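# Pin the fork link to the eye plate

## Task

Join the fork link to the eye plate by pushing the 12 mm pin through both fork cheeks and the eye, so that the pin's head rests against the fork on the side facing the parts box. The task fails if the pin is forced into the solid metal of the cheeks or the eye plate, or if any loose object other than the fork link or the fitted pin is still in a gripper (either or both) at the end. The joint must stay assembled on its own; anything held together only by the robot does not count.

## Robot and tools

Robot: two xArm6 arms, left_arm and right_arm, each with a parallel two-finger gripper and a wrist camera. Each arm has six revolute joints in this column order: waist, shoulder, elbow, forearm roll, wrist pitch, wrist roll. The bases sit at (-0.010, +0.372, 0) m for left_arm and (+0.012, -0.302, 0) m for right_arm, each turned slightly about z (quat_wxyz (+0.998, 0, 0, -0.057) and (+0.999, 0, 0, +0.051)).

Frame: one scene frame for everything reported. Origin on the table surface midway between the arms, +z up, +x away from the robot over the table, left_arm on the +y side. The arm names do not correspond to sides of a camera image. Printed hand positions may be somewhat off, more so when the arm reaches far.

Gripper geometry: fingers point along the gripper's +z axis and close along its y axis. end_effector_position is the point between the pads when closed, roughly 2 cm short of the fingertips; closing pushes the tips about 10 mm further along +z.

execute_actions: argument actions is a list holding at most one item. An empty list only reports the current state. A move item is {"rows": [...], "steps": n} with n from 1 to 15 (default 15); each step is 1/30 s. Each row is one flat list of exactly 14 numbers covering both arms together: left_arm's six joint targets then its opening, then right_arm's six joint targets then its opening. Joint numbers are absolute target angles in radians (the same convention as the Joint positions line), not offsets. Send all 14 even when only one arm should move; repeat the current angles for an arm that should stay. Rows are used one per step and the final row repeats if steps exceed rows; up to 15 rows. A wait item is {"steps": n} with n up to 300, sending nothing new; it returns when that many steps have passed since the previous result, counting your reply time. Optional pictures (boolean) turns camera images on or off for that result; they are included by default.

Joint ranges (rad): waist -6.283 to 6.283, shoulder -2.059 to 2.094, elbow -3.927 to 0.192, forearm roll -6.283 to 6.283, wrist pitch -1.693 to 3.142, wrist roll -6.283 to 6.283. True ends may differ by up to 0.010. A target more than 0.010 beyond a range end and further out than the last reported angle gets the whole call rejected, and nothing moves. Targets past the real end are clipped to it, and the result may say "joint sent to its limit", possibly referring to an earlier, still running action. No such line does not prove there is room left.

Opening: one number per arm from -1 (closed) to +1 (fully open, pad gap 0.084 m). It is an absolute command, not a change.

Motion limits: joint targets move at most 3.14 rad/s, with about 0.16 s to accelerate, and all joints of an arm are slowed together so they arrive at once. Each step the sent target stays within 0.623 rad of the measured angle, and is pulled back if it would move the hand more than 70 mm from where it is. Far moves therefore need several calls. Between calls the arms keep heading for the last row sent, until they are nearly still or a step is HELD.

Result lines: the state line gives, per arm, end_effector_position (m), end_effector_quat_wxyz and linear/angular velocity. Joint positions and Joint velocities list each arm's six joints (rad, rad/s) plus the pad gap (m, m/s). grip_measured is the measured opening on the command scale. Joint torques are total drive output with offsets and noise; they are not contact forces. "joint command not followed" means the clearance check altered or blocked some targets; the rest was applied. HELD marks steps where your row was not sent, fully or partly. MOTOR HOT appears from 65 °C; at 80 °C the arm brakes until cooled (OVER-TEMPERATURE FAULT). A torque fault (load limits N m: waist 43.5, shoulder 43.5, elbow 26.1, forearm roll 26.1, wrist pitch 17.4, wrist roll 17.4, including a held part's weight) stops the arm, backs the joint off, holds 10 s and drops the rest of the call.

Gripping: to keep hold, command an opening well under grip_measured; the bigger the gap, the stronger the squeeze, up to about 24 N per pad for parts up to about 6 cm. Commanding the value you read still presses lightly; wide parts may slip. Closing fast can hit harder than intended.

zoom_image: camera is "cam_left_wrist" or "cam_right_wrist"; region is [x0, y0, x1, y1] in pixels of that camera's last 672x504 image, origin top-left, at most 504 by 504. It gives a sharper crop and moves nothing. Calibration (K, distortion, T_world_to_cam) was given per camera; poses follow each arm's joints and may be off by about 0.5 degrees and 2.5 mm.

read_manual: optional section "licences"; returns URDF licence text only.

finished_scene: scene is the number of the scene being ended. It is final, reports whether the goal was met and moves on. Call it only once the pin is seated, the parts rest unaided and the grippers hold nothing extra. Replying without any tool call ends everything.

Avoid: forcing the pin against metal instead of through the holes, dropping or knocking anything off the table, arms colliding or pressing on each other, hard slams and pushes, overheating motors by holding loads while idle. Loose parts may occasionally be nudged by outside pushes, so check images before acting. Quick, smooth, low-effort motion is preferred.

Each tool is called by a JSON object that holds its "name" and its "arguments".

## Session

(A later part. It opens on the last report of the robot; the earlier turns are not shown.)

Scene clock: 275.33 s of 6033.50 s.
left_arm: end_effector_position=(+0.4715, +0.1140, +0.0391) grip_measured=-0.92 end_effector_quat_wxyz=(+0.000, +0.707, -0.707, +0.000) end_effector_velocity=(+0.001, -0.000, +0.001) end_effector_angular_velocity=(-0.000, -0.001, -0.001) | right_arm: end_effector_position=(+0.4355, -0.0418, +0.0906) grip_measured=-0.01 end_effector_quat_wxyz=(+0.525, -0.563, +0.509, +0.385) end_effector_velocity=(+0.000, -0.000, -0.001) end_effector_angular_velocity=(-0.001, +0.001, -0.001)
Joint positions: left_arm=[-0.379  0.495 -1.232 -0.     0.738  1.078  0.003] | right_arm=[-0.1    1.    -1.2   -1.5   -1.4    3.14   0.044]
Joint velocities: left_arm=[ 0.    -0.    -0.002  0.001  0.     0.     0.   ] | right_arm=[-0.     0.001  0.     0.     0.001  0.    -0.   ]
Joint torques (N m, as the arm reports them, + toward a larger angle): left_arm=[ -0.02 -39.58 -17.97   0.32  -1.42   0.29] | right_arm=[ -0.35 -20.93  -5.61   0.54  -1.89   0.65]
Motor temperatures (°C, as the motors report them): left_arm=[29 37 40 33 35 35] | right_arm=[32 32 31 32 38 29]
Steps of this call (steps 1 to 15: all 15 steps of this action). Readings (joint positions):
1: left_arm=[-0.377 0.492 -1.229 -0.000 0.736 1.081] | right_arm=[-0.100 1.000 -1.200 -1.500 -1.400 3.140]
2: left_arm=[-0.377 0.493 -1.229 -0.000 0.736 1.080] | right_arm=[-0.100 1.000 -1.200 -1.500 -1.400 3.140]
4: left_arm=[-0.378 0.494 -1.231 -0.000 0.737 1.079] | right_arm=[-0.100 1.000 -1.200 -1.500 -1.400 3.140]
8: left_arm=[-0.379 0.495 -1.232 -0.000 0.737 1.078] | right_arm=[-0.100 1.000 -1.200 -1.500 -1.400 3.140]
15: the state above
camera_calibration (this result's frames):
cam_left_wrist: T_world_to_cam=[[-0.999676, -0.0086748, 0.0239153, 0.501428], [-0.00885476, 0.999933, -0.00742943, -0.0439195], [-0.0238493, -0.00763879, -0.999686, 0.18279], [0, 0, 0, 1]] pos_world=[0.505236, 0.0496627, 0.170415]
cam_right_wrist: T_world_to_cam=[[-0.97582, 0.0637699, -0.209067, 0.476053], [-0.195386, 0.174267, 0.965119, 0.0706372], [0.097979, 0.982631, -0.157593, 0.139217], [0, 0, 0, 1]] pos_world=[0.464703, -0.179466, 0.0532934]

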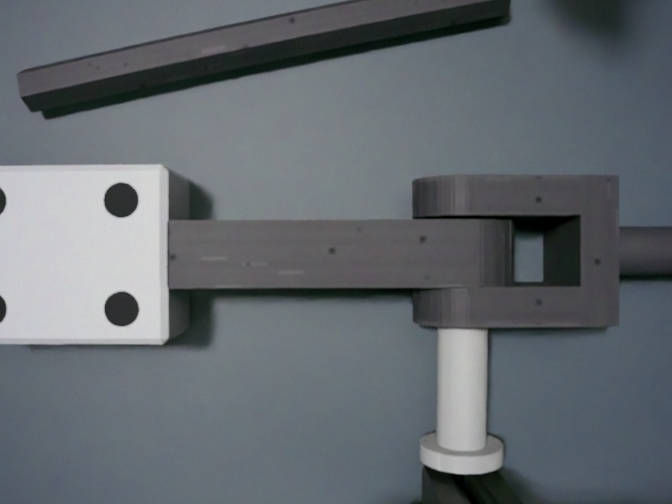

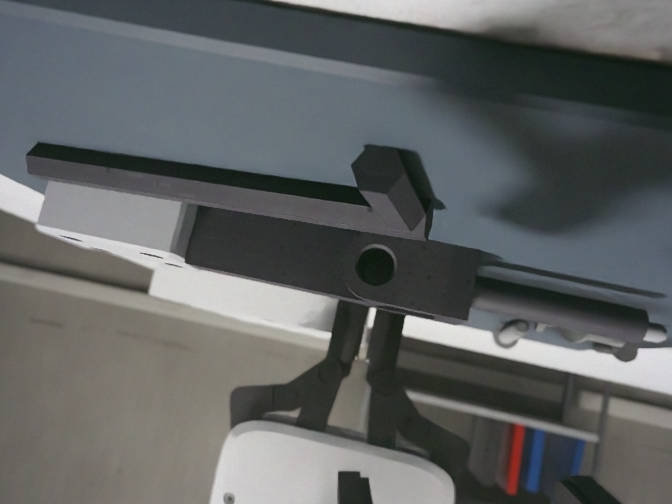

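{"name": "execute_actions", "arguments": {"actions": [{"rows":[[-0.393,0.505,-1.252,0,0.747,1.063,-0.9,-0.1,1.0,-1.2,-1.5,-1.4,3.14,0]]}], "pictures": false}}

{"name": "execute_actions", "arguments": {"actions": [{"rows":[[-0.3975,0.5087,-1.2584,0,0.7497,1.059,-0.9,-0.1,1.0,-1.2,-1.5,-1.4,3.14,0]]}], "pictures": false}}

{"name": "execute_actions", "arguments": {"actions": [{"rows":[[-0.4022,0.513,-1.2653,0,0.7523,1.054,-0.9,-0.1,1.0,-1.2,-1.5,-1.4,3.14,0]]}]}}

Scene clock: 281.00 s of 6033.50 s.
left_arm: end_effector_position=(+0.4714, +0.1053, +0.0399) grip_measured=-0.92 end_effector_quat_wxyz=(+0.000, +0.708, -0.707, -0.000) end_effector_velocity=(+0.000, -0.001, +0.001) end_effector_angular_velocity=(-0.000, -0.001, +0.001) | right_arm: end_effector_position=(+0.4355, -0.0418, +0.0906) grip_measured=-0.01 end_effector_quat_wxyz=(+0.525, -0.563, +0.509, +0.385) end_effector_velocity=(+0.000, -0.001, -0.000) end_effector_angular_velocity=(-0.001, +0.000, -0.002)
Joint positions: left_arm=[-0.393  0.505 -1.252  0.     0.747  1.063  0.003] | right_arm=[-0.1    1.    -1.2   -1.5   -1.4    3.14   0.044]
Joint velocities: left_arm=[-0.001  0.001 -0.002  0.001  0.001 -0.002 -0.   ] | right_arm=[-0.001 -0.     0.    -0.     0.002  0.    -0.   ]
Joint torques (N m, as the arm reports them, + toward a larger angle): left_arm=[ -0.32 -39.77 -18.29   0.32  -1.38   0.32] | right_arm=[ -0.36 -20.95  -5.84   0.4   -1.89   0.58]
Motor temperatures (°C, as the motors report them): left_arm=[29 37 40 33 35 35] | right_arm=[32 32 31 32 38 29]
Steps of this call (steps 1 to 15: the robot went on to your last target; steps 16 to 90: nothing new was sent; then 2.17 s passed at rest; steps 91 to 105: all 15 steps of this action). Readings (joint positions):
91: left_arm=[-0.379 0.495 -1.233 0.000 0.738 1.078] | right_arm=[-0.100 1.000 -1.200 -1.500 -1.400 3.140]
92: left_arm=[-0.380 0.496 -1.235 0.000 0.739 1.076] | right_arm=[-0.100 1.000 -1.200 -1.500 -1.400 3.140]
94: left_arm=[-0.386 0.501 -1.243 0.000 0.743 1.070] | right_arm=[-0.100 1.000 -1.200 -1.500 -1.400 3.140]
98: left_arm=[-0.392 0.504 -1.250 0.000 0.746 1.065] | right_arm=[-0.100 1.000 -1.200 -1.500 -1.400 3.140]
105: the state above

Scene clock: 281.50 s of 6033.50 s.
left_arm: end_effector_position=(+0.4714, +0.1024, +0.0401) grip_measured=-0.92 end_effector_quat_wxyz=(+0.000, +0.707, -0.707, -0.000) end_effector_velocity=(-0.000, -0.000, +0.000) end_effector_angular_velocity=(-0.001, -0.000, +0.001) | right_arm: end_effector_position=(+0.4355, -0.0418, +0.0906) grip_measured=-0.01 end_effector_quat_wxyz=(+0.525, -0.563, +0.509, +0.385) end_effector_velocity=(-0.000, -0.000, -0.001) end_effector_angular_velocity=(+0.000, +0.002, -0.001)
Joint positions: left_arm=[-0.397  0.509 -1.258  0.     0.75   1.059  0.003] | right_arm=[-0.1    1.    -1.2   -1.5   -1.4    3.14   0.044]
Joint velocities: left_arm=[-0.    -0.    -0.    -0.001  0.    -0.001 -0.   ] | right_arm=[-0.001  0.002  0.     0.    -0.     0.    -0.   ]
Joint torques (N m, as the arm reports them, + toward a larger angle): left_arm=[ -0.6  -40.41 -18.07   0.42  -1.44   0.33] | right_arm=[ -0.18 -21.09  -5.78   0.62  -1.91   0.61]
Motor temperatures (°C, as the motors report them): left_arm=[29 37 40 33 35 35] | right_arm=[32 32 31 32 38 29]
Steps of this call (steps 1 to 15: all 15 steps of this action). Readings (joint positions):
1: left_arm=[-0.393 0.505 -1.252 0.000 0.747 1.063] | right_arm=[-0.100 1.000 -1.200 -1.500 -1.400 3.140]
2: left_arm=[-0.393 0.506 -1.253 0.000 0.748 1.062] | right_arm=[-0.100 1.000 -1.200 -1.500 -1.400 3.140]
4: left_arm=[-0.395 0.507 -1.256 0.000 0.749 1.061] | right_arm=[-0.100 1.000 -1.200 -1.500 -1.400 3.140]
8: left_arm=[-0.397 0.508 -1.258 -0.000 0.749 1.059] | right_arm=[-0.100 1.000 -1.200 -1.500 -1.400 3.140]
15: the state above

Scene clock: 282.00 s of 6033.50 s.
left_arm: end_effector_position=(+0.4714, +0.0994, +0.0400) grip_measured=-0.92 end_effector_quat_wxyz=(+0.000, +0.707, -0.707, +0.000) end_effector_velocity=(-0.000, -0.000, -0.000) end_effector_angular_velocity=(+0.000, +0.001, +0.000) | right_arm: end_effector_position=(+0.4355, -0.0418, +0.0906) grip_measured=-0.01 end_effector_quat_wxyz=(+0.525, -0.563, +0.509, +0.385) end_effector_velocity=(+0.000, -0.000, +0.000) end_effector_angular_velocity=(+0.001, -0.000, -0.000)
Joint positions: left_arm=[-0.402  0.513 -1.265  0.     0.752  1.054  0.003] | right_arm=[-0.1    1.    -1.2   -1.5   -1.4    3.14   0.044]
Joint velocities: left_arm=[-0.001  0.     0.    -0.001  0.    -0.     0.   ] | right_arm=[-0.    -0.    -0.     0.    -0.001 -0.    -0.   ]
Joint torques (N m, as the arm reports them, + toward a larger angle): left_arm=[ -0.76 -40.29 -18.18   0.43  -1.21   0.34] | right_arm=[  0.06 -20.91  -5.78   0.54  -1.94   0.47]
Motor temperatures (°C, as the motors report them): left_arm=[29 37 40 33 35 35] | right_arm=[32 32 31 32 38 29]
Steps of this call (steps 1 to 15: all 15 steps of this action). Readings (joint positions):
1: left_arm=[-0.397 0.509 -1.258 0.000 0.750 1.059] | right_arm=[-0.100 1.000 -1.200 -1.500 -1.400 3.140]
2: left_arm=[-0.398 0.509 -1.259 0.000 0.750 1.058] | right_arm=[-0.100 1.000 -1.200 -1.500 -1.400 3.140]
4: left_arm=[-0.400 0.511 -1.262 0.000 0.751 1.056] | right_arm=[-0.100 1.000 -1.200 -1.500 -1.400 3.140]
8: left_arm=[-0.402 0.513 -1.265 -0.000 0.752 1.055] | right_arm=[-0.100 1.000 -1.200 -1.500 -1.400 3.140]
15: the state above
camera_calibration (this result's frames):
cam_left_wrist: T_world_to_cam=[[-0.999671, -0.00923654, 0.0239146, 0.501238], [-0.0094165, 0.999928, -0.00742337, -0.0290143], [-0.0238443, -0.00764612, -0.999686, 0.183577], [0, 0, 0, 1]] pos_world=[0.505177, 0.0350455, 0.171317]
cam_right_wrist: T_world_to_cam=[[-0.97582, 0.0637698, -0.209067, 0.476053], [-0.195387, 0.174267, 0.965119, 0.0706373], [0.097979, 0.982631, -0.157593, 0.139217], [0, 0, 0, 1]] pos_world=[0.464703, -0.179466, 0.0532934]

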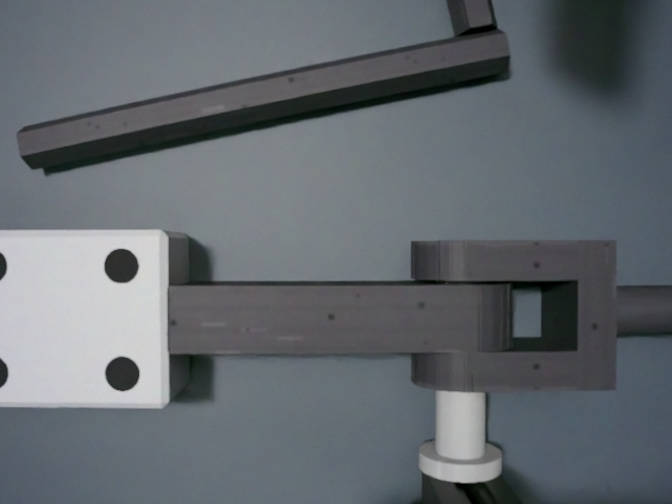

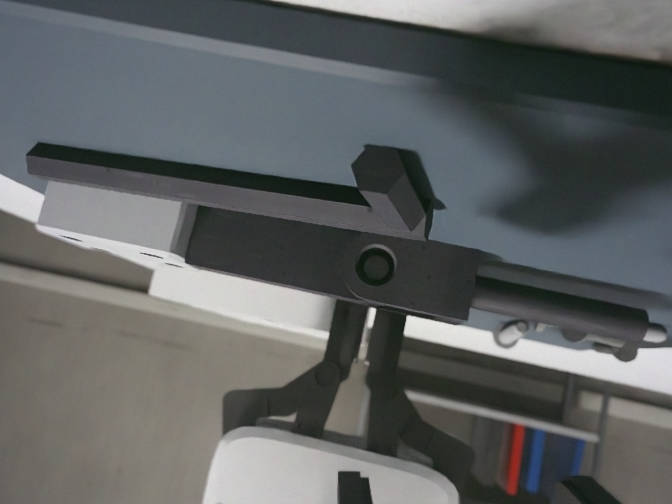

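{"name": "execute_actions", "arguments": {"actions": [{"rows":[[-0.4190,0.5297,-1.2925,0,0.7628,1.0375,-0.9,-0.1,1.0,-1.2,-1.5,-1.4,3.14,0]]}], "pictures": false}}

{"name": "execute_actions", "arguments": {"actions": [{"rows":[[-0.4269,0.5372,-1.3045,0,0.7673,1.030,-0.9,-0.1,1.0,-1.2,-1.5,-1.4,3.14,0]]}], "pictures": false}}

{"name": "execute_actions", "arguments": {"actions": [{"rows":[[-0.4022,0.513,-1.2653,0,0.7523,1.054,-0.9,-0.1,1.0,-1.2,-1.5,-1.4,3.14,0]]}]}}

Scene clock: 287.07 s of 6033.50 s.
left_arm: end_effector_position=(+0.4721, +0.0966, +0.0391) grip_measured=-0.92 end_effector_quat_wxyz=(+0.001, +0.711, -0.703, -0.007) end_effector_velocity=(+0.001, -0.000, +0.001) end_effector_angular_velocity=(+0.002, +0.006, +0.003) | right_arm: end_effector_position=(+0.4355, -0.0418, +0.0906) grip_measured=-0.01 end_effector_quat_wxyz=(+0.525, -0.563, +0.509, +0.385) end_effector_velocity=(-0.000, +0.001, -0.000) end_effector_angular_velocity=(-0.000, +0.000, +0.001)
Joint positions: left_arm=[-0.406  0.528 -1.29   0.002  0.775  1.038  0.003] | right_arm=[-0.1    1.    -1.2   -1.5   -1.4    3.14   0.044]
Joint velocities: left_arm=[ 0.001  0.005 -0.012 -0.001  0.014 -0.001  0.   ] | right_arm=[ 0.001  0.001 -0.     0.     0.    -0.    -0.   ]
Joint torques (N m, as the arm reports them, + toward a larger angle): left_arm=[-25.75 -27.28 -27.02  -5.8   -8.04  -0.09] | right_arm=[ -0.29 -20.95  -5.81   0.4   -1.92   0.59]
Motor temperatures (°C, as the motors report them): left_arm=[29 37 40 33 35 35] | right_arm=[32 32 31 32 38 29]
Steps of this call (steps 1 to 15: the robot went on to your last target; steps 16 to 90: nothing new was sent; then 1.57 s passed at rest; steps 91 to 105: all 15 steps of this action). Readings (joint positions):
91: left_arm=[-0.402 0.513 -1.265 0.000 0.752 1.054] | right_arm=[-0.100 1.000 -1.200 -1.500 -1.400 3.140]
92: left_arm=[-0.404 0.515 -1.268 0.000 0.754 1.052] | right_arm=[-0.100 1.000 -1.200 -1.500 -1.400 3.140]
94: left_arm=[-0.406 0.520 -1.277 0.003 0.763 1.045] | right_arm=[-0.100 1.000 -1.200 -1.500 -1.400 3.140]
98: left_arm=[-0.407 0.524 -1.285 0.004 0.771 1.039] | right_arm=[-0.100 1.000 -1.200 -1.500 -1.400 3.140]
105: the state above

Scene clock: 287.57 s of 6033.50 s.
left_arm: end_effector_position=(+0.4726, +0.0960, +0.0384) grip_measured=-0.92 end_effector_quat_wxyz=(+0.001, +0.713, -0.701, -0.011) end_effector_velocity=(+0.000, -0.000, -0.000) end_effector_angular_velocity=(+0.001, +0.002, +0.001) | right_arm: end_effector_position=(+0.4355, -0.0418, +0.0906) grip_measured=-0.01 end_effector_quat_wxyz=(+0.525, -0.563, +0.509, +0.385) end_effector_velocity=(-0.000, +0.000, -0.001) end_effector_angular_velocity=(+0.000, +0.001, +0.001)
Joint positions: left_arm=[-0.408  0.537 -1.304  0.005  0.789  1.03   0.003] | right_arm=[-0.1    1.    -1.2   -1.5   -1.4    3.14   0.044]
Joint velocities: left_arm=[ 0.     0.002 -0.004 -0.     0.005 -0.001  0.   ] | right_arm=[ 0.001  0.001 -0.    -0.    -0.    -0.     0.   ]
Joint torques (N m, as the arm reports them, + toward a larger angle): left_arm=[-30.4  -24.59 -29.48  -7.    -9.99   0.04] | right_arm=[ -0.1  -20.88  -5.72   0.58  -1.91   0.56]
Motor temperatures (°C, as the motors report them): left_arm=[29 37 40 33 35 35] | right_arm=[32 32 31 32 38 29]
Steps of this call (steps 1 to 15: all 15 steps of this action). Readings (joint positions):
1: left_arm=[-0.407 0.528 -1.291 0.002 0.776 1.038] | right_arm=[-0.100 1.000 -1.200 -1.500 -1.400 3.140]
2: left_arm=[-0.407 0.530 -1.293 0.002 0.778 1.036] | right_arm=[-0.100 1.000 -1.200 -1.500 -1.400 3.140]
4: left_arm=[-0.408 0.532 -1.297 0.004 0.782 1.033] | right_arm=[-0.100 1.000 -1.200 -1.500 -1.400 3.140]
8: left_arm=[-0.408 0.536 -1.302 0.005 0.787 1.031] | right_arm=[-0.100 1.000 -1.200 -1.500 -1.400 3.140]
15: the state above

Scene clock: 288.07 s of 6033.50 s.
left_arm: end_effector_position=(+0.4715, +0.0983, +0.0398) grip_measured=-0.92 end_effector_quat_wxyz=(+0.000, +0.707, -0.707, +0.000) end_effector_velocity=(-0.001, +0.007, +0.001) end_effector_angular_velocity=(+0.006, +0.004, +0.001) | right_arm: end_effector_position=(+0.4355, -0.0418, +0.0906) grip_measured=-0.01 end_effector_quat_wxyz=(+0.525, -0.563, +0.509, +0.385) end_effector_velocity=(+0.000, -0.000, +0.000) end_effector_angular_velocity=(-0.000, -0.002, -0.001)
Joint positions: left_arm=[-0.404  0.515 -1.267 -0.001  0.752  1.054  0.003] | right_arm=[-0.1    1.    -1.2   -1.5   -1.4    3.14   0.044]
Joint velocities: left_arm=[ 0.009 -0.011  0.013  0.005  0.005  0.004  0.   ] | right_arm=[-0.001 -0.001 -0.     0.     0.    -0.001 -0.   ]
Joint torques (N m, as the arm reports them, + toward a larger angle): left_arm=[ -0.58 -40.5  -17.97   0.32  -1.37   0.24] | right_arm=[ -0.16 -21.14  -5.68   0.6   -2.01   0.6 ]
Motor temperatures (°C, as the motors report them): left_arm=[29 37 40 33 35 35] | right_arm=[32 32 31 32 38 29]
Steps of this call (steps 1 to 15: all 15 steps of this action). Readings (joint positions):
1: left_arm=[-0.408 0.537 -1.304 0.005 0.789 1.030] | right_arm=[-0.100 1.000 -1.200 -1.500 -1.400 3.140]
2: left_arm=[-0.406 0.535 -1.301 0.005 0.786 1.033] | right_arm=[-0.100 1.000 -1.200 -1.500 -1.400 3.140]
4: left_arm=[-0.406 0.529 -1.289 -0.001 0.767 1.042] | right_arm=[-0.100 1.000 -1.200 -1.500 -1.400 3.140]
8: left_arm=[-0.408 0.520 -1.276 -0.003 0.751 1.051] | right_arm=[-0.100 1.000 -1.200 -1.500 -1.400 3.140]
15: the state above
camera_calibration (this result's frames):
cam_left_wrist: T_world_to_cam=[[-0.999687, -0.00861784, 0.023484, 0.501245], [-0.00881315, 0.999927, -0.00822598, -0.0282128], [-0.0234114, -0.00843038, -0.99969, 0.183217], [0, 0, 0, 1]] pos_world=[0.505129, 0.034075, 0.171157]
cam_right_wrist: T_world_to_cam=[[-0.97582, 0.0637697, -0.209068, 0.476053], [-0.195387, 0.174267, 0.965119, 0.0706374], [0.0979789, 0.982631, -0.157593, 0.139217], [0, 0, 0, 1]] pos_world=[0.464703, -0.179466, 0.0532934]

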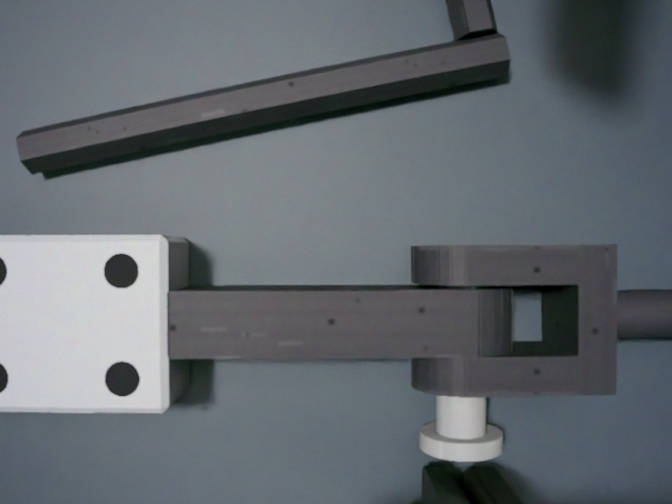

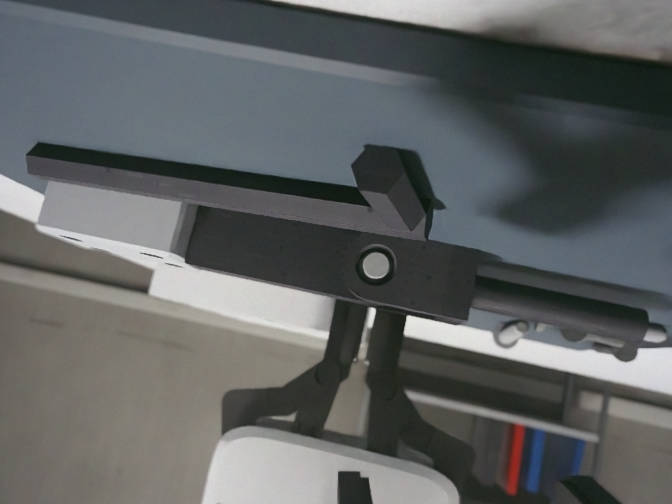

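That jammed hard, but it has freed up. Going on in small steps.

{"name": "execute_actions", "arguments": {"actions": [{"rows":[[-0.4117,0.5215,-1.279,0,0.7575,1.045,-0.9,-0.1,1.0,-1.2,-1.5,-1.4,3.14,0]]}], "pictures": false}}

{"name": "execute_actions", "arguments": {"actions": [{"rows":[[-0.4165,0.5258,-1.286,0,0.7602,1.040,-0.9,-0.1,1.0,-1.2,-1.5,-1.4,3.14,0]]}], "pictures": false}}

Scene clock: 293.90 s of 6033.50 s.
left_arm: end_effector_position=(+0.4713, +0.0934, +0.0400) grip_measured=-0.92 end_effector_quat_wxyz=(+0.000, +0.707, -0.707, -0.000) end_effector_velocity=(-0.000, -0.001, +0.000) end_effector_angular_velocity=(-0.001, +0.000, -0.000) | right_arm: end_effector_position=(+0.4355, -0.0418, +0.0906) grip_measured=-0.01 end_effector_quat_wxyz=(+0.525, -0.563, +0.509, +0.385) end_effector_velocity=(+0.001, -0.001, -0.000) end_effector_angular_velocity=(-0.001, -0.001, -0.002)
Joint positions: left_arm=[-0.412  0.521 -1.279  0.     0.757  1.045  0.003] | right_arm=[-0.1    1.    -1.2   -1.5   -1.4    3.14   0.044]
Joint velocities: left_arm=[-0.001  0.    -0.001 -0.001  0.     0.    -0.   ] | right_arm=[-0.002 -0.    -0.     0.     0.001 -0.001 -0.   ]
Joint torques (N m, as the arm reports them, + toward a larger angle): left_arm=[  0.24 -40.29 -18.14   0.26  -1.43   0.33] | right_arm=[ -0.32 -21.05  -5.82   0.6   -1.86   0.56]
Motor temperatures (°C, as the motors report them): left_arm=[29 37 40 33 35 35] | right_arm=[32 32 31 32 38 29]
Steps of this call (steps 1 to 15: the robot went on to your last target; steps 16 to 90: nothing new was sent; then 2.33 s passed at rest; steps 91 to 105: all 15 steps of this action). Readings (joint positions):
91: left_arm=[-0.402 0.513 -1.265 0.000 0.752 1.054] | right_arm=[-0.100 1.000 -1.200 -1.500 -1.400 3.140]
92: left_arm=[-0.403 0.514 -1.267 0.000 0.753 1.052] | right_arm=[-0.100 1.000 -1.200 -1.500 -1.400 3.140]
94: left_arm=[-0.408 0.518 -1.273 -0.000 0.755 1.049] | right_arm=[-0.100 1.000 -1.200 -1.500 -1.400 3.140]
98: left_arm=[-0.411 0.521 -1.278 -0.000 0.757 1.046] | right_arm=[-0.100 1.000 -1.200 -1.500 -1.400 3.140]
105: the state above

Scene clock: 294.40 s of 6033.50 s.
left_arm: end_effector_position=(+0.4713, +0.0903, +0.0399) grip_measured=-0.92 end_effector_quat_wxyz=(+0.000, +0.707, -0.707, +0.000) end_effector_velocity=(-0.000, -0.000, -0.000) end_effector_angular_velocity=(-0.000, +0.001, +0.001) | right_arm: end_effector_position=(+0.4355, -0.0418, +0.0906) grip_measured=-0.01 end_effector_quat_wxyz=(+0.525, -0.563, +0.509, +0.385) end_effector_velocity=(+0.001, -0.001, +0.001) end_effector_angular_velocity=(+0.000, -0.001, -0.002)
Joint positions: left_arm=[-0.416  0.526 -1.286  0.     0.76   1.04   0.003] | right_arm=[-0.1    1.    -1.2   -1.5   -1.4    3.14   0.044]
Joint velocities: left_arm=[-0.001  0.001 -0.    -0.001  0.    -0.001 -0.   ] | right_arm=[-0.002 -0.001  0.    -0.    -0.     0.     0.   ]
Joint torques (N m, as the arm reports them, + toward a larger angle): left_arm=[ -0.58 -40.38 -18.19   0.32  -1.04   0.3 ] | right_arm=[ -0.51 -20.91  -5.71   0.51  -1.95   0.52]
Motor temperatures (°C, as the motors report them): left_arm=[29 37 40 33 35 35] | right_arm=[32 32 31 32 38 29]
Steps of this call (steps 1 to 15: all 15 steps of this action). Readings (joint positions):
1: left_arm=[-0.412 0.521 -1.279 0.000 0.758 1.045] | right_arm=[-0.100 1.000 -1.200 -1.500 -1.400 3.140]
2: left_arm=[-0.412 0.522 -1.280 0.000 0.758 1.044] | right_arm=[-0.100 1.000 -1.200 -1.500 -1.400 3.140]
4: left_arm=[-0.414 0.524 -1.283 0.000 0.759 1.042] | right_arm=[-0.100 1.000 -1.200 -1.500 -1.400 3.140]
8: left_arm=[-0.416 0.525 -1.285 0.000 0.760 1.041] | right_arm=[-0.100 1.000 -1.200 -1.500 -1.400 3.140]
15: the state above

{"name": "execute_actions", "arguments": {"actions": [{"rows":[[-0.4213,0.5301,-1.293,0,0.7629,1.035,-0.9,-0.1,1.0,-1.2,-1.5,-1.4,3.14,0]]}], "pictures": false}}

{"name": "execute_actions", "arguments": {"actions": [{"rows":[[-0.4261,0.5344,-1.300,0,0.7656,1.030,-0.9,-0.1,1.0,-1.2,-1.5,-1.4,3.14,0]]}]}}

Scene clock: 299.37 s of 6033.50 s.
left_arm: end_effector_position=(+0.4712, +0.0873, +0.0399) grip_measured=-0.92 end_effector_quat_wxyz=(-0.000, +0.707, -0.707, +0.000) end_effector_velocity=(-0.001, -0.000, -0.001) end_effector_angular_velocity=(+0.000, +0.002, +0.000) | right_arm: end_effector_position=(+0.4355, -0.0418, +0.0906) grip_measured=-0.01 end_effector_quat_wxyz=(+0.525, -0.563, +0.509, +0.385) end_effector_velocity=(-0.000, +0.001, -0.001) end_effector_angular_velocity=(-0.002, +0.001, +0.001)
Joint positions: left_arm=[-0.421  0.53  -1.293  0.     0.763  1.035  0.003] | right_arm=[-0.1    1.    -1.2   -1.5   -1.4    3.14   0.044]
Joint velocities: left_arm=[-0.001  0.     0.001 -0.001  0.     0.    -0.   ] | right_arm=[ 0.001  0.001 -0.     0.     0.002  0.     0.   ]
Joint torques (N m, as the arm reports them, + toward a larger angle): left_arm=[ -0.96 -40.47 -18.24   0.04  -1.3    0.2 ] | right_arm=[ -0.18 -21.21  -5.57   0.55  -1.95   0.55]
Motor temperatures (°C, as the motors report them): left_arm=[29 37 40 33 35 35] | right_arm=[32 32 31 32 38 29]
Steps of this call (steps 1 to 15: the robot went on to your last target; steps 16 to 90: nothing new was sent; then 1.47 s passed at rest; steps 91 to 105: all 15 steps of this action). Readings (joint positions):
91: left_arm=[-0.417 0.526 -1.286 -0.000 0.760 1.040] | right_arm=[-0.100 1.000 -1.200 -1.500 -1.400 3.140]
92: left_arm=[-0.417 0.526 -1.287 0.000 0.761 1.039] | right_arm=[-0.100 1.000 -1.200 -1.500 -1.400 3.140]
94: left_arm=[-0.419 0.528 -1.290 0.000 0.762 1.037] | right_arm=[-0.100 1.000 -1.200 -1.500 -1.400 3.140]
98: left_arm=[-0.421 0.530 -1.292 0.000 0.763 1.036] | right_arm=[-0.100 1.000 -1.200 -1.500 -1.400 3.140]
105: the state above

Scene clock: 299.87 s of 6033.50 s.
left_arm: end_effector_position=(+0.4710, +0.0842, +0.0399) grip_measured=-0.92 end_effector_quat_wxyz=(+0.000, +0.708, -0.707, -0.000) end_effector_velocity=(+0.000, -0.000, +0.000) end_effector_angular_velocity=(-0.000, -0.001, +0.000) | right_arm: end_effector_position=(+0.4355, -0.0418, +0.0906) grip_measured=-0.01 end_effector_quat_wxyz=(+0.525, -0.563, +0.509, +0.385) end_effector_velocity=(+0.000, -0.000, -0.000) end_effector_angular_velocity=(-0.001, -0.000, -0.001)
Joint positions: left_arm=[-0.426  0.534 -1.3   -0.     0.766  1.03   0.003] | right_arm=[-0.1    1.    -1.2   -1.5   -1.4    3.14   0.044]
Joint velocities: left_arm=[-0.001  0.    -0.001  0.001  0.    -0.001 -0.   ] | right_arm=[-0.001 -0.     0.    -0.     0.001 -0.     0.   ]
Joint torques (N m, as the arm reports them, + toward a larger angle): left_arm=[ -0.55 -40.89 -18.13   0.42  -1.24   0.24] | right_arm=[  0.06 -20.99  -5.75   0.59  -1.83   0.55]
Motor temperatures (°C, as the motors report them): left_arm=[29 37 40 33 35 35] | right_arm=[32 32 31 32 38 29]
Steps of this call (steps 1 to 15: all 15 steps of this action). Readings (joint positions):
1: left_arm=[-0.421 0.530 -1.293 0.000 0.763 1.035] | right_arm=[-0.100 1.000 -1.200 -1.500 -1.400 3.140]
2: left_arm=[-0.422 0.531 -1.294 0.000 0.763 1.034] | right_arm=[-0.100 1.000 -1.200 -1.500 -1.400 3.140]
4: left_arm=[-0.424 0.533 -1.297 -0.000 0.764 1.032] | right_arm=[-0.100 1.000 -1.200 -1.500 -1.400 3.140]
8: left_arm=[-0.426 0.534 -1.299 -0.000 0.765 1.031] | right_arm=[-0.100 1.000 -1.200 -1.500 -1.400 3.140]
15: the state above
camera_calibration (this result's frames):
cam_left_wrist: T_world_to_cam=[[-0.999669, -0.00932917, 0.0239613, 0.500696], [-0.00950891, 0.999927, -0.00739797, -0.0138177], [-0.0238906, -0.00762337, -0.999686, 0.183299], [0, 0, 0, 1]] pos_world=[0.504778, 0.0198851, 0.171141]
cam_right_wrist: T_world_to_cam=[[-0.97582, 0.0637697, -0.209067, 0.476053], [-0.195387, 0.174267, 0.965119, 0.0706373], [0.0979789, 0.982631, -0.157593, 0.139217], [0, 0, 0, 1]] pos_world=[0.464703, -0.179466, 0.0532934]

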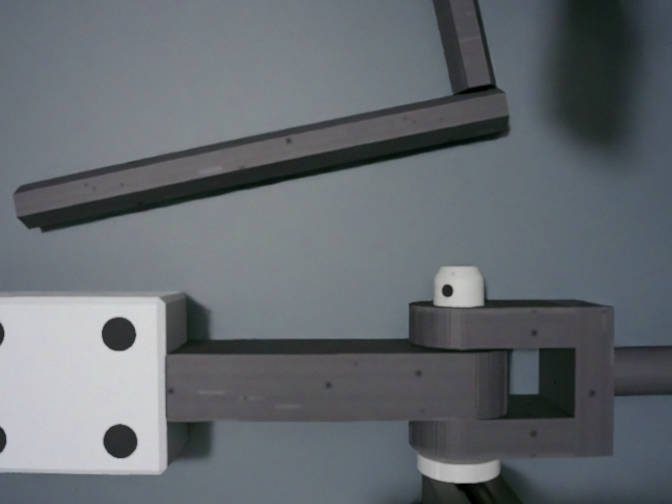

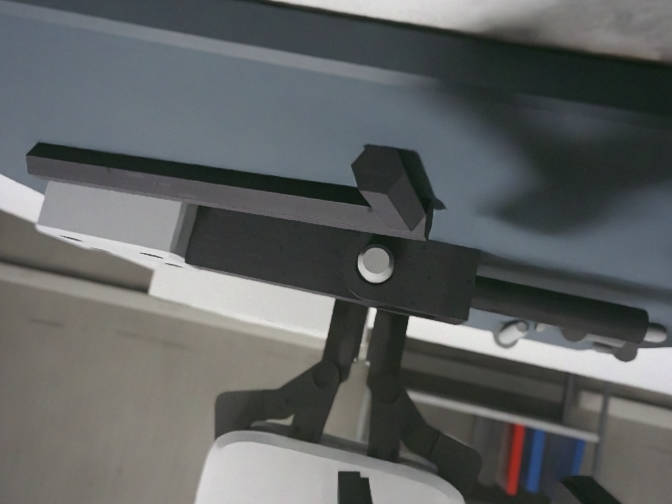

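{"name": "execute_actions", "arguments": {"actions": [{"rows":[[-0.4301,0.538,-1.306,0,0.768,1.026,-0.9,-0.1,1.0,-1.2,-1.5,-1.4,3.14,0]]}], "pictures": false}}

{"name": "execute_actions", "arguments": {"actions": [{"rows":[[-0.4117,0.5215,-1.279,0,0.7575,1.045,-0.9,-0.1,1.0,-1.2,-1.5,-1.4,3.14,0]]}], "pictures": false}}

{"name": "finished_scene", "arguments": {"scene": 1}}

Scene clock: 305.17 s of 6033.50 s.
left_arm: end_effector_position=(+0.4710, +0.0820, +0.0399) grip_measured=-0.92 end_effector_quat_wxyz=(-0.000, +0.708, -0.707, -0.000) end_effector_velocity=(+0.000, -0.000, +0.000) end_effector_angular_velocity=(+0.000, -0.002, -0.002) | right_arm: end_effector_position=(+0.4355, -0.0418, +0.0906) grip_measured=-0.01 end_effector_quat_wxyz=(+0.525, -0.563, +0.509, +0.385) end_effector_velocity=(-0.000, +0.000, -0.001) end_effector_angular_velocity=(-0.000, +0.002, +0.001)
Joint positions: left_arm=[-0.43   0.538 -1.306  0.     0.768  1.026  0.003] | right_arm=[-0.1    1.    -1.2   -1.5   -1.4    3.14   0.044]
Joint velocities: left_arm=[-0.001  0.    -0.001  0.001 -0.     0.001 -0.   ] | right_arm=[ 0.001  0.002 -0.     0.     0.     0.    -0.   ]
Joint torques (N m, as the arm reports them, + toward a larger angle): left_arm=[ -2.46 -40.03 -18.66  -0.01  -1.59   0.34] | right_arm=[ -0.17 -20.98  -5.7    0.45  -1.8    0.63]
Motor temperatures (°C, as the motors report them): left_arm=[29 37 40 33 35 35] | right_arm=[32 32 31 32 38 29]
Steps of this call (steps 1 to 15: the robot went on to your last target; steps 16 to 90: nothing new was sent; then 1.80 s passed at rest; steps 91 to 105: all 15 steps of this action). Readings (joint positions):
91: left_arm=[-0.426 0.534 -1.300 0.000 0.766 1.030] | right_arm=[-0.100 1.000 -1.200 -1.500 -1.400 3.140]
92: left_arm=[-0.427 0.535 -1.301 0.000 0.766 1.029] | right_arm=[-0.100 1.000 -1.200 -1.500 -1.400 3.140]
94: left_arm=[-0.428 0.536 -1.304 0.000 0.767 1.028] | right_arm=[-0.100 1.000 -1.200 -1.500 -1.400 3.140]
98: left_arm=[-0.429 0.538 -1.305 0.000 0.768 1.026] | right_arm=[-0.100 1.000 -1.200 -1.500 -1.400 3.140]
105: the state above

Scene clock: 305.67 s of 6033.50 s.
left_arm: end_effector_position=(+0.4713, +0.0931, +0.0399) grip_measured=-0.92 end_effector_quat_wxyz=(+0.000, +0.707, -0.707, +0.000) end_effector_velocity=(-0.000, +0.002, -0.000) end_effector_angular_velocity=(+0.001, +0.001, +0.001) | right_arm: end_effector_position=(+0.4355, -0.0418, +0.0906) grip_measured=-0.01 end_effector_quat_wxyz=(+0.525, -0.563, +0.509, +0.385) end_effector_velocity=(+0.000, +0.000, -0.000) end_effector_angular_velocity=(-0.001, -0.000, +0.000)
Joint positions: left_arm=[-0.412  0.522 -1.279 -0.     0.758  1.045  0.003] | right_arm=[-0.1    1.    -1.2   -1.5   -1.4    3.14   0.044]
Joint velocities: left_arm=[ 0.002 -0.001  0.003  0.    -0.001  0.001 -0.   ] | right_arm=[ 0.    -0.    -0.    -0.     0.001  0.    -0.   ]
Joint torques (N m, as the arm reports them, + toward a larger angle): left_arm=[ -0.34 -40.45 -18.32   0.22  -1.32   0.23] | right_arm=[ -0.05 -21.1   -5.71   0.66  -1.86   0.63]
Motor temperatures (°C, as the motors report them): left_arm=[29 37 40 33 35 35] | right_arm=[32 32 31 32 38 29]
Steps of this call (steps 1 to 15: all 15 steps of this action). Readings (joint positions):
1: left_arm=[-0.429 0.538 -1.306 0.000 0.768 1.026] | right_arm=[-0.100 1.000 -1.200 -1.500 -1.400 3.140]
2: left_arm=[-0.428 0.536 -1.303 -0.000 0.766 1.029] | right_arm=[-0.100 1.000 -1.200 -1.500 -1.400 3.140]
4: left_arm=[-0.421 0.529 -1.291 -0.000 0.762 1.036] | right_arm=[-0.100 1.000 -1.200 -1.500 -1.400 3.140]
8: left_arm=[-0.413 0.523 -1.282 -0.000 0.758 1.043] | right_arm=[-0.100 1.000 -1.200 -1.500 -1.400 3.140]
15: the state above

The scene is finished: the task was done.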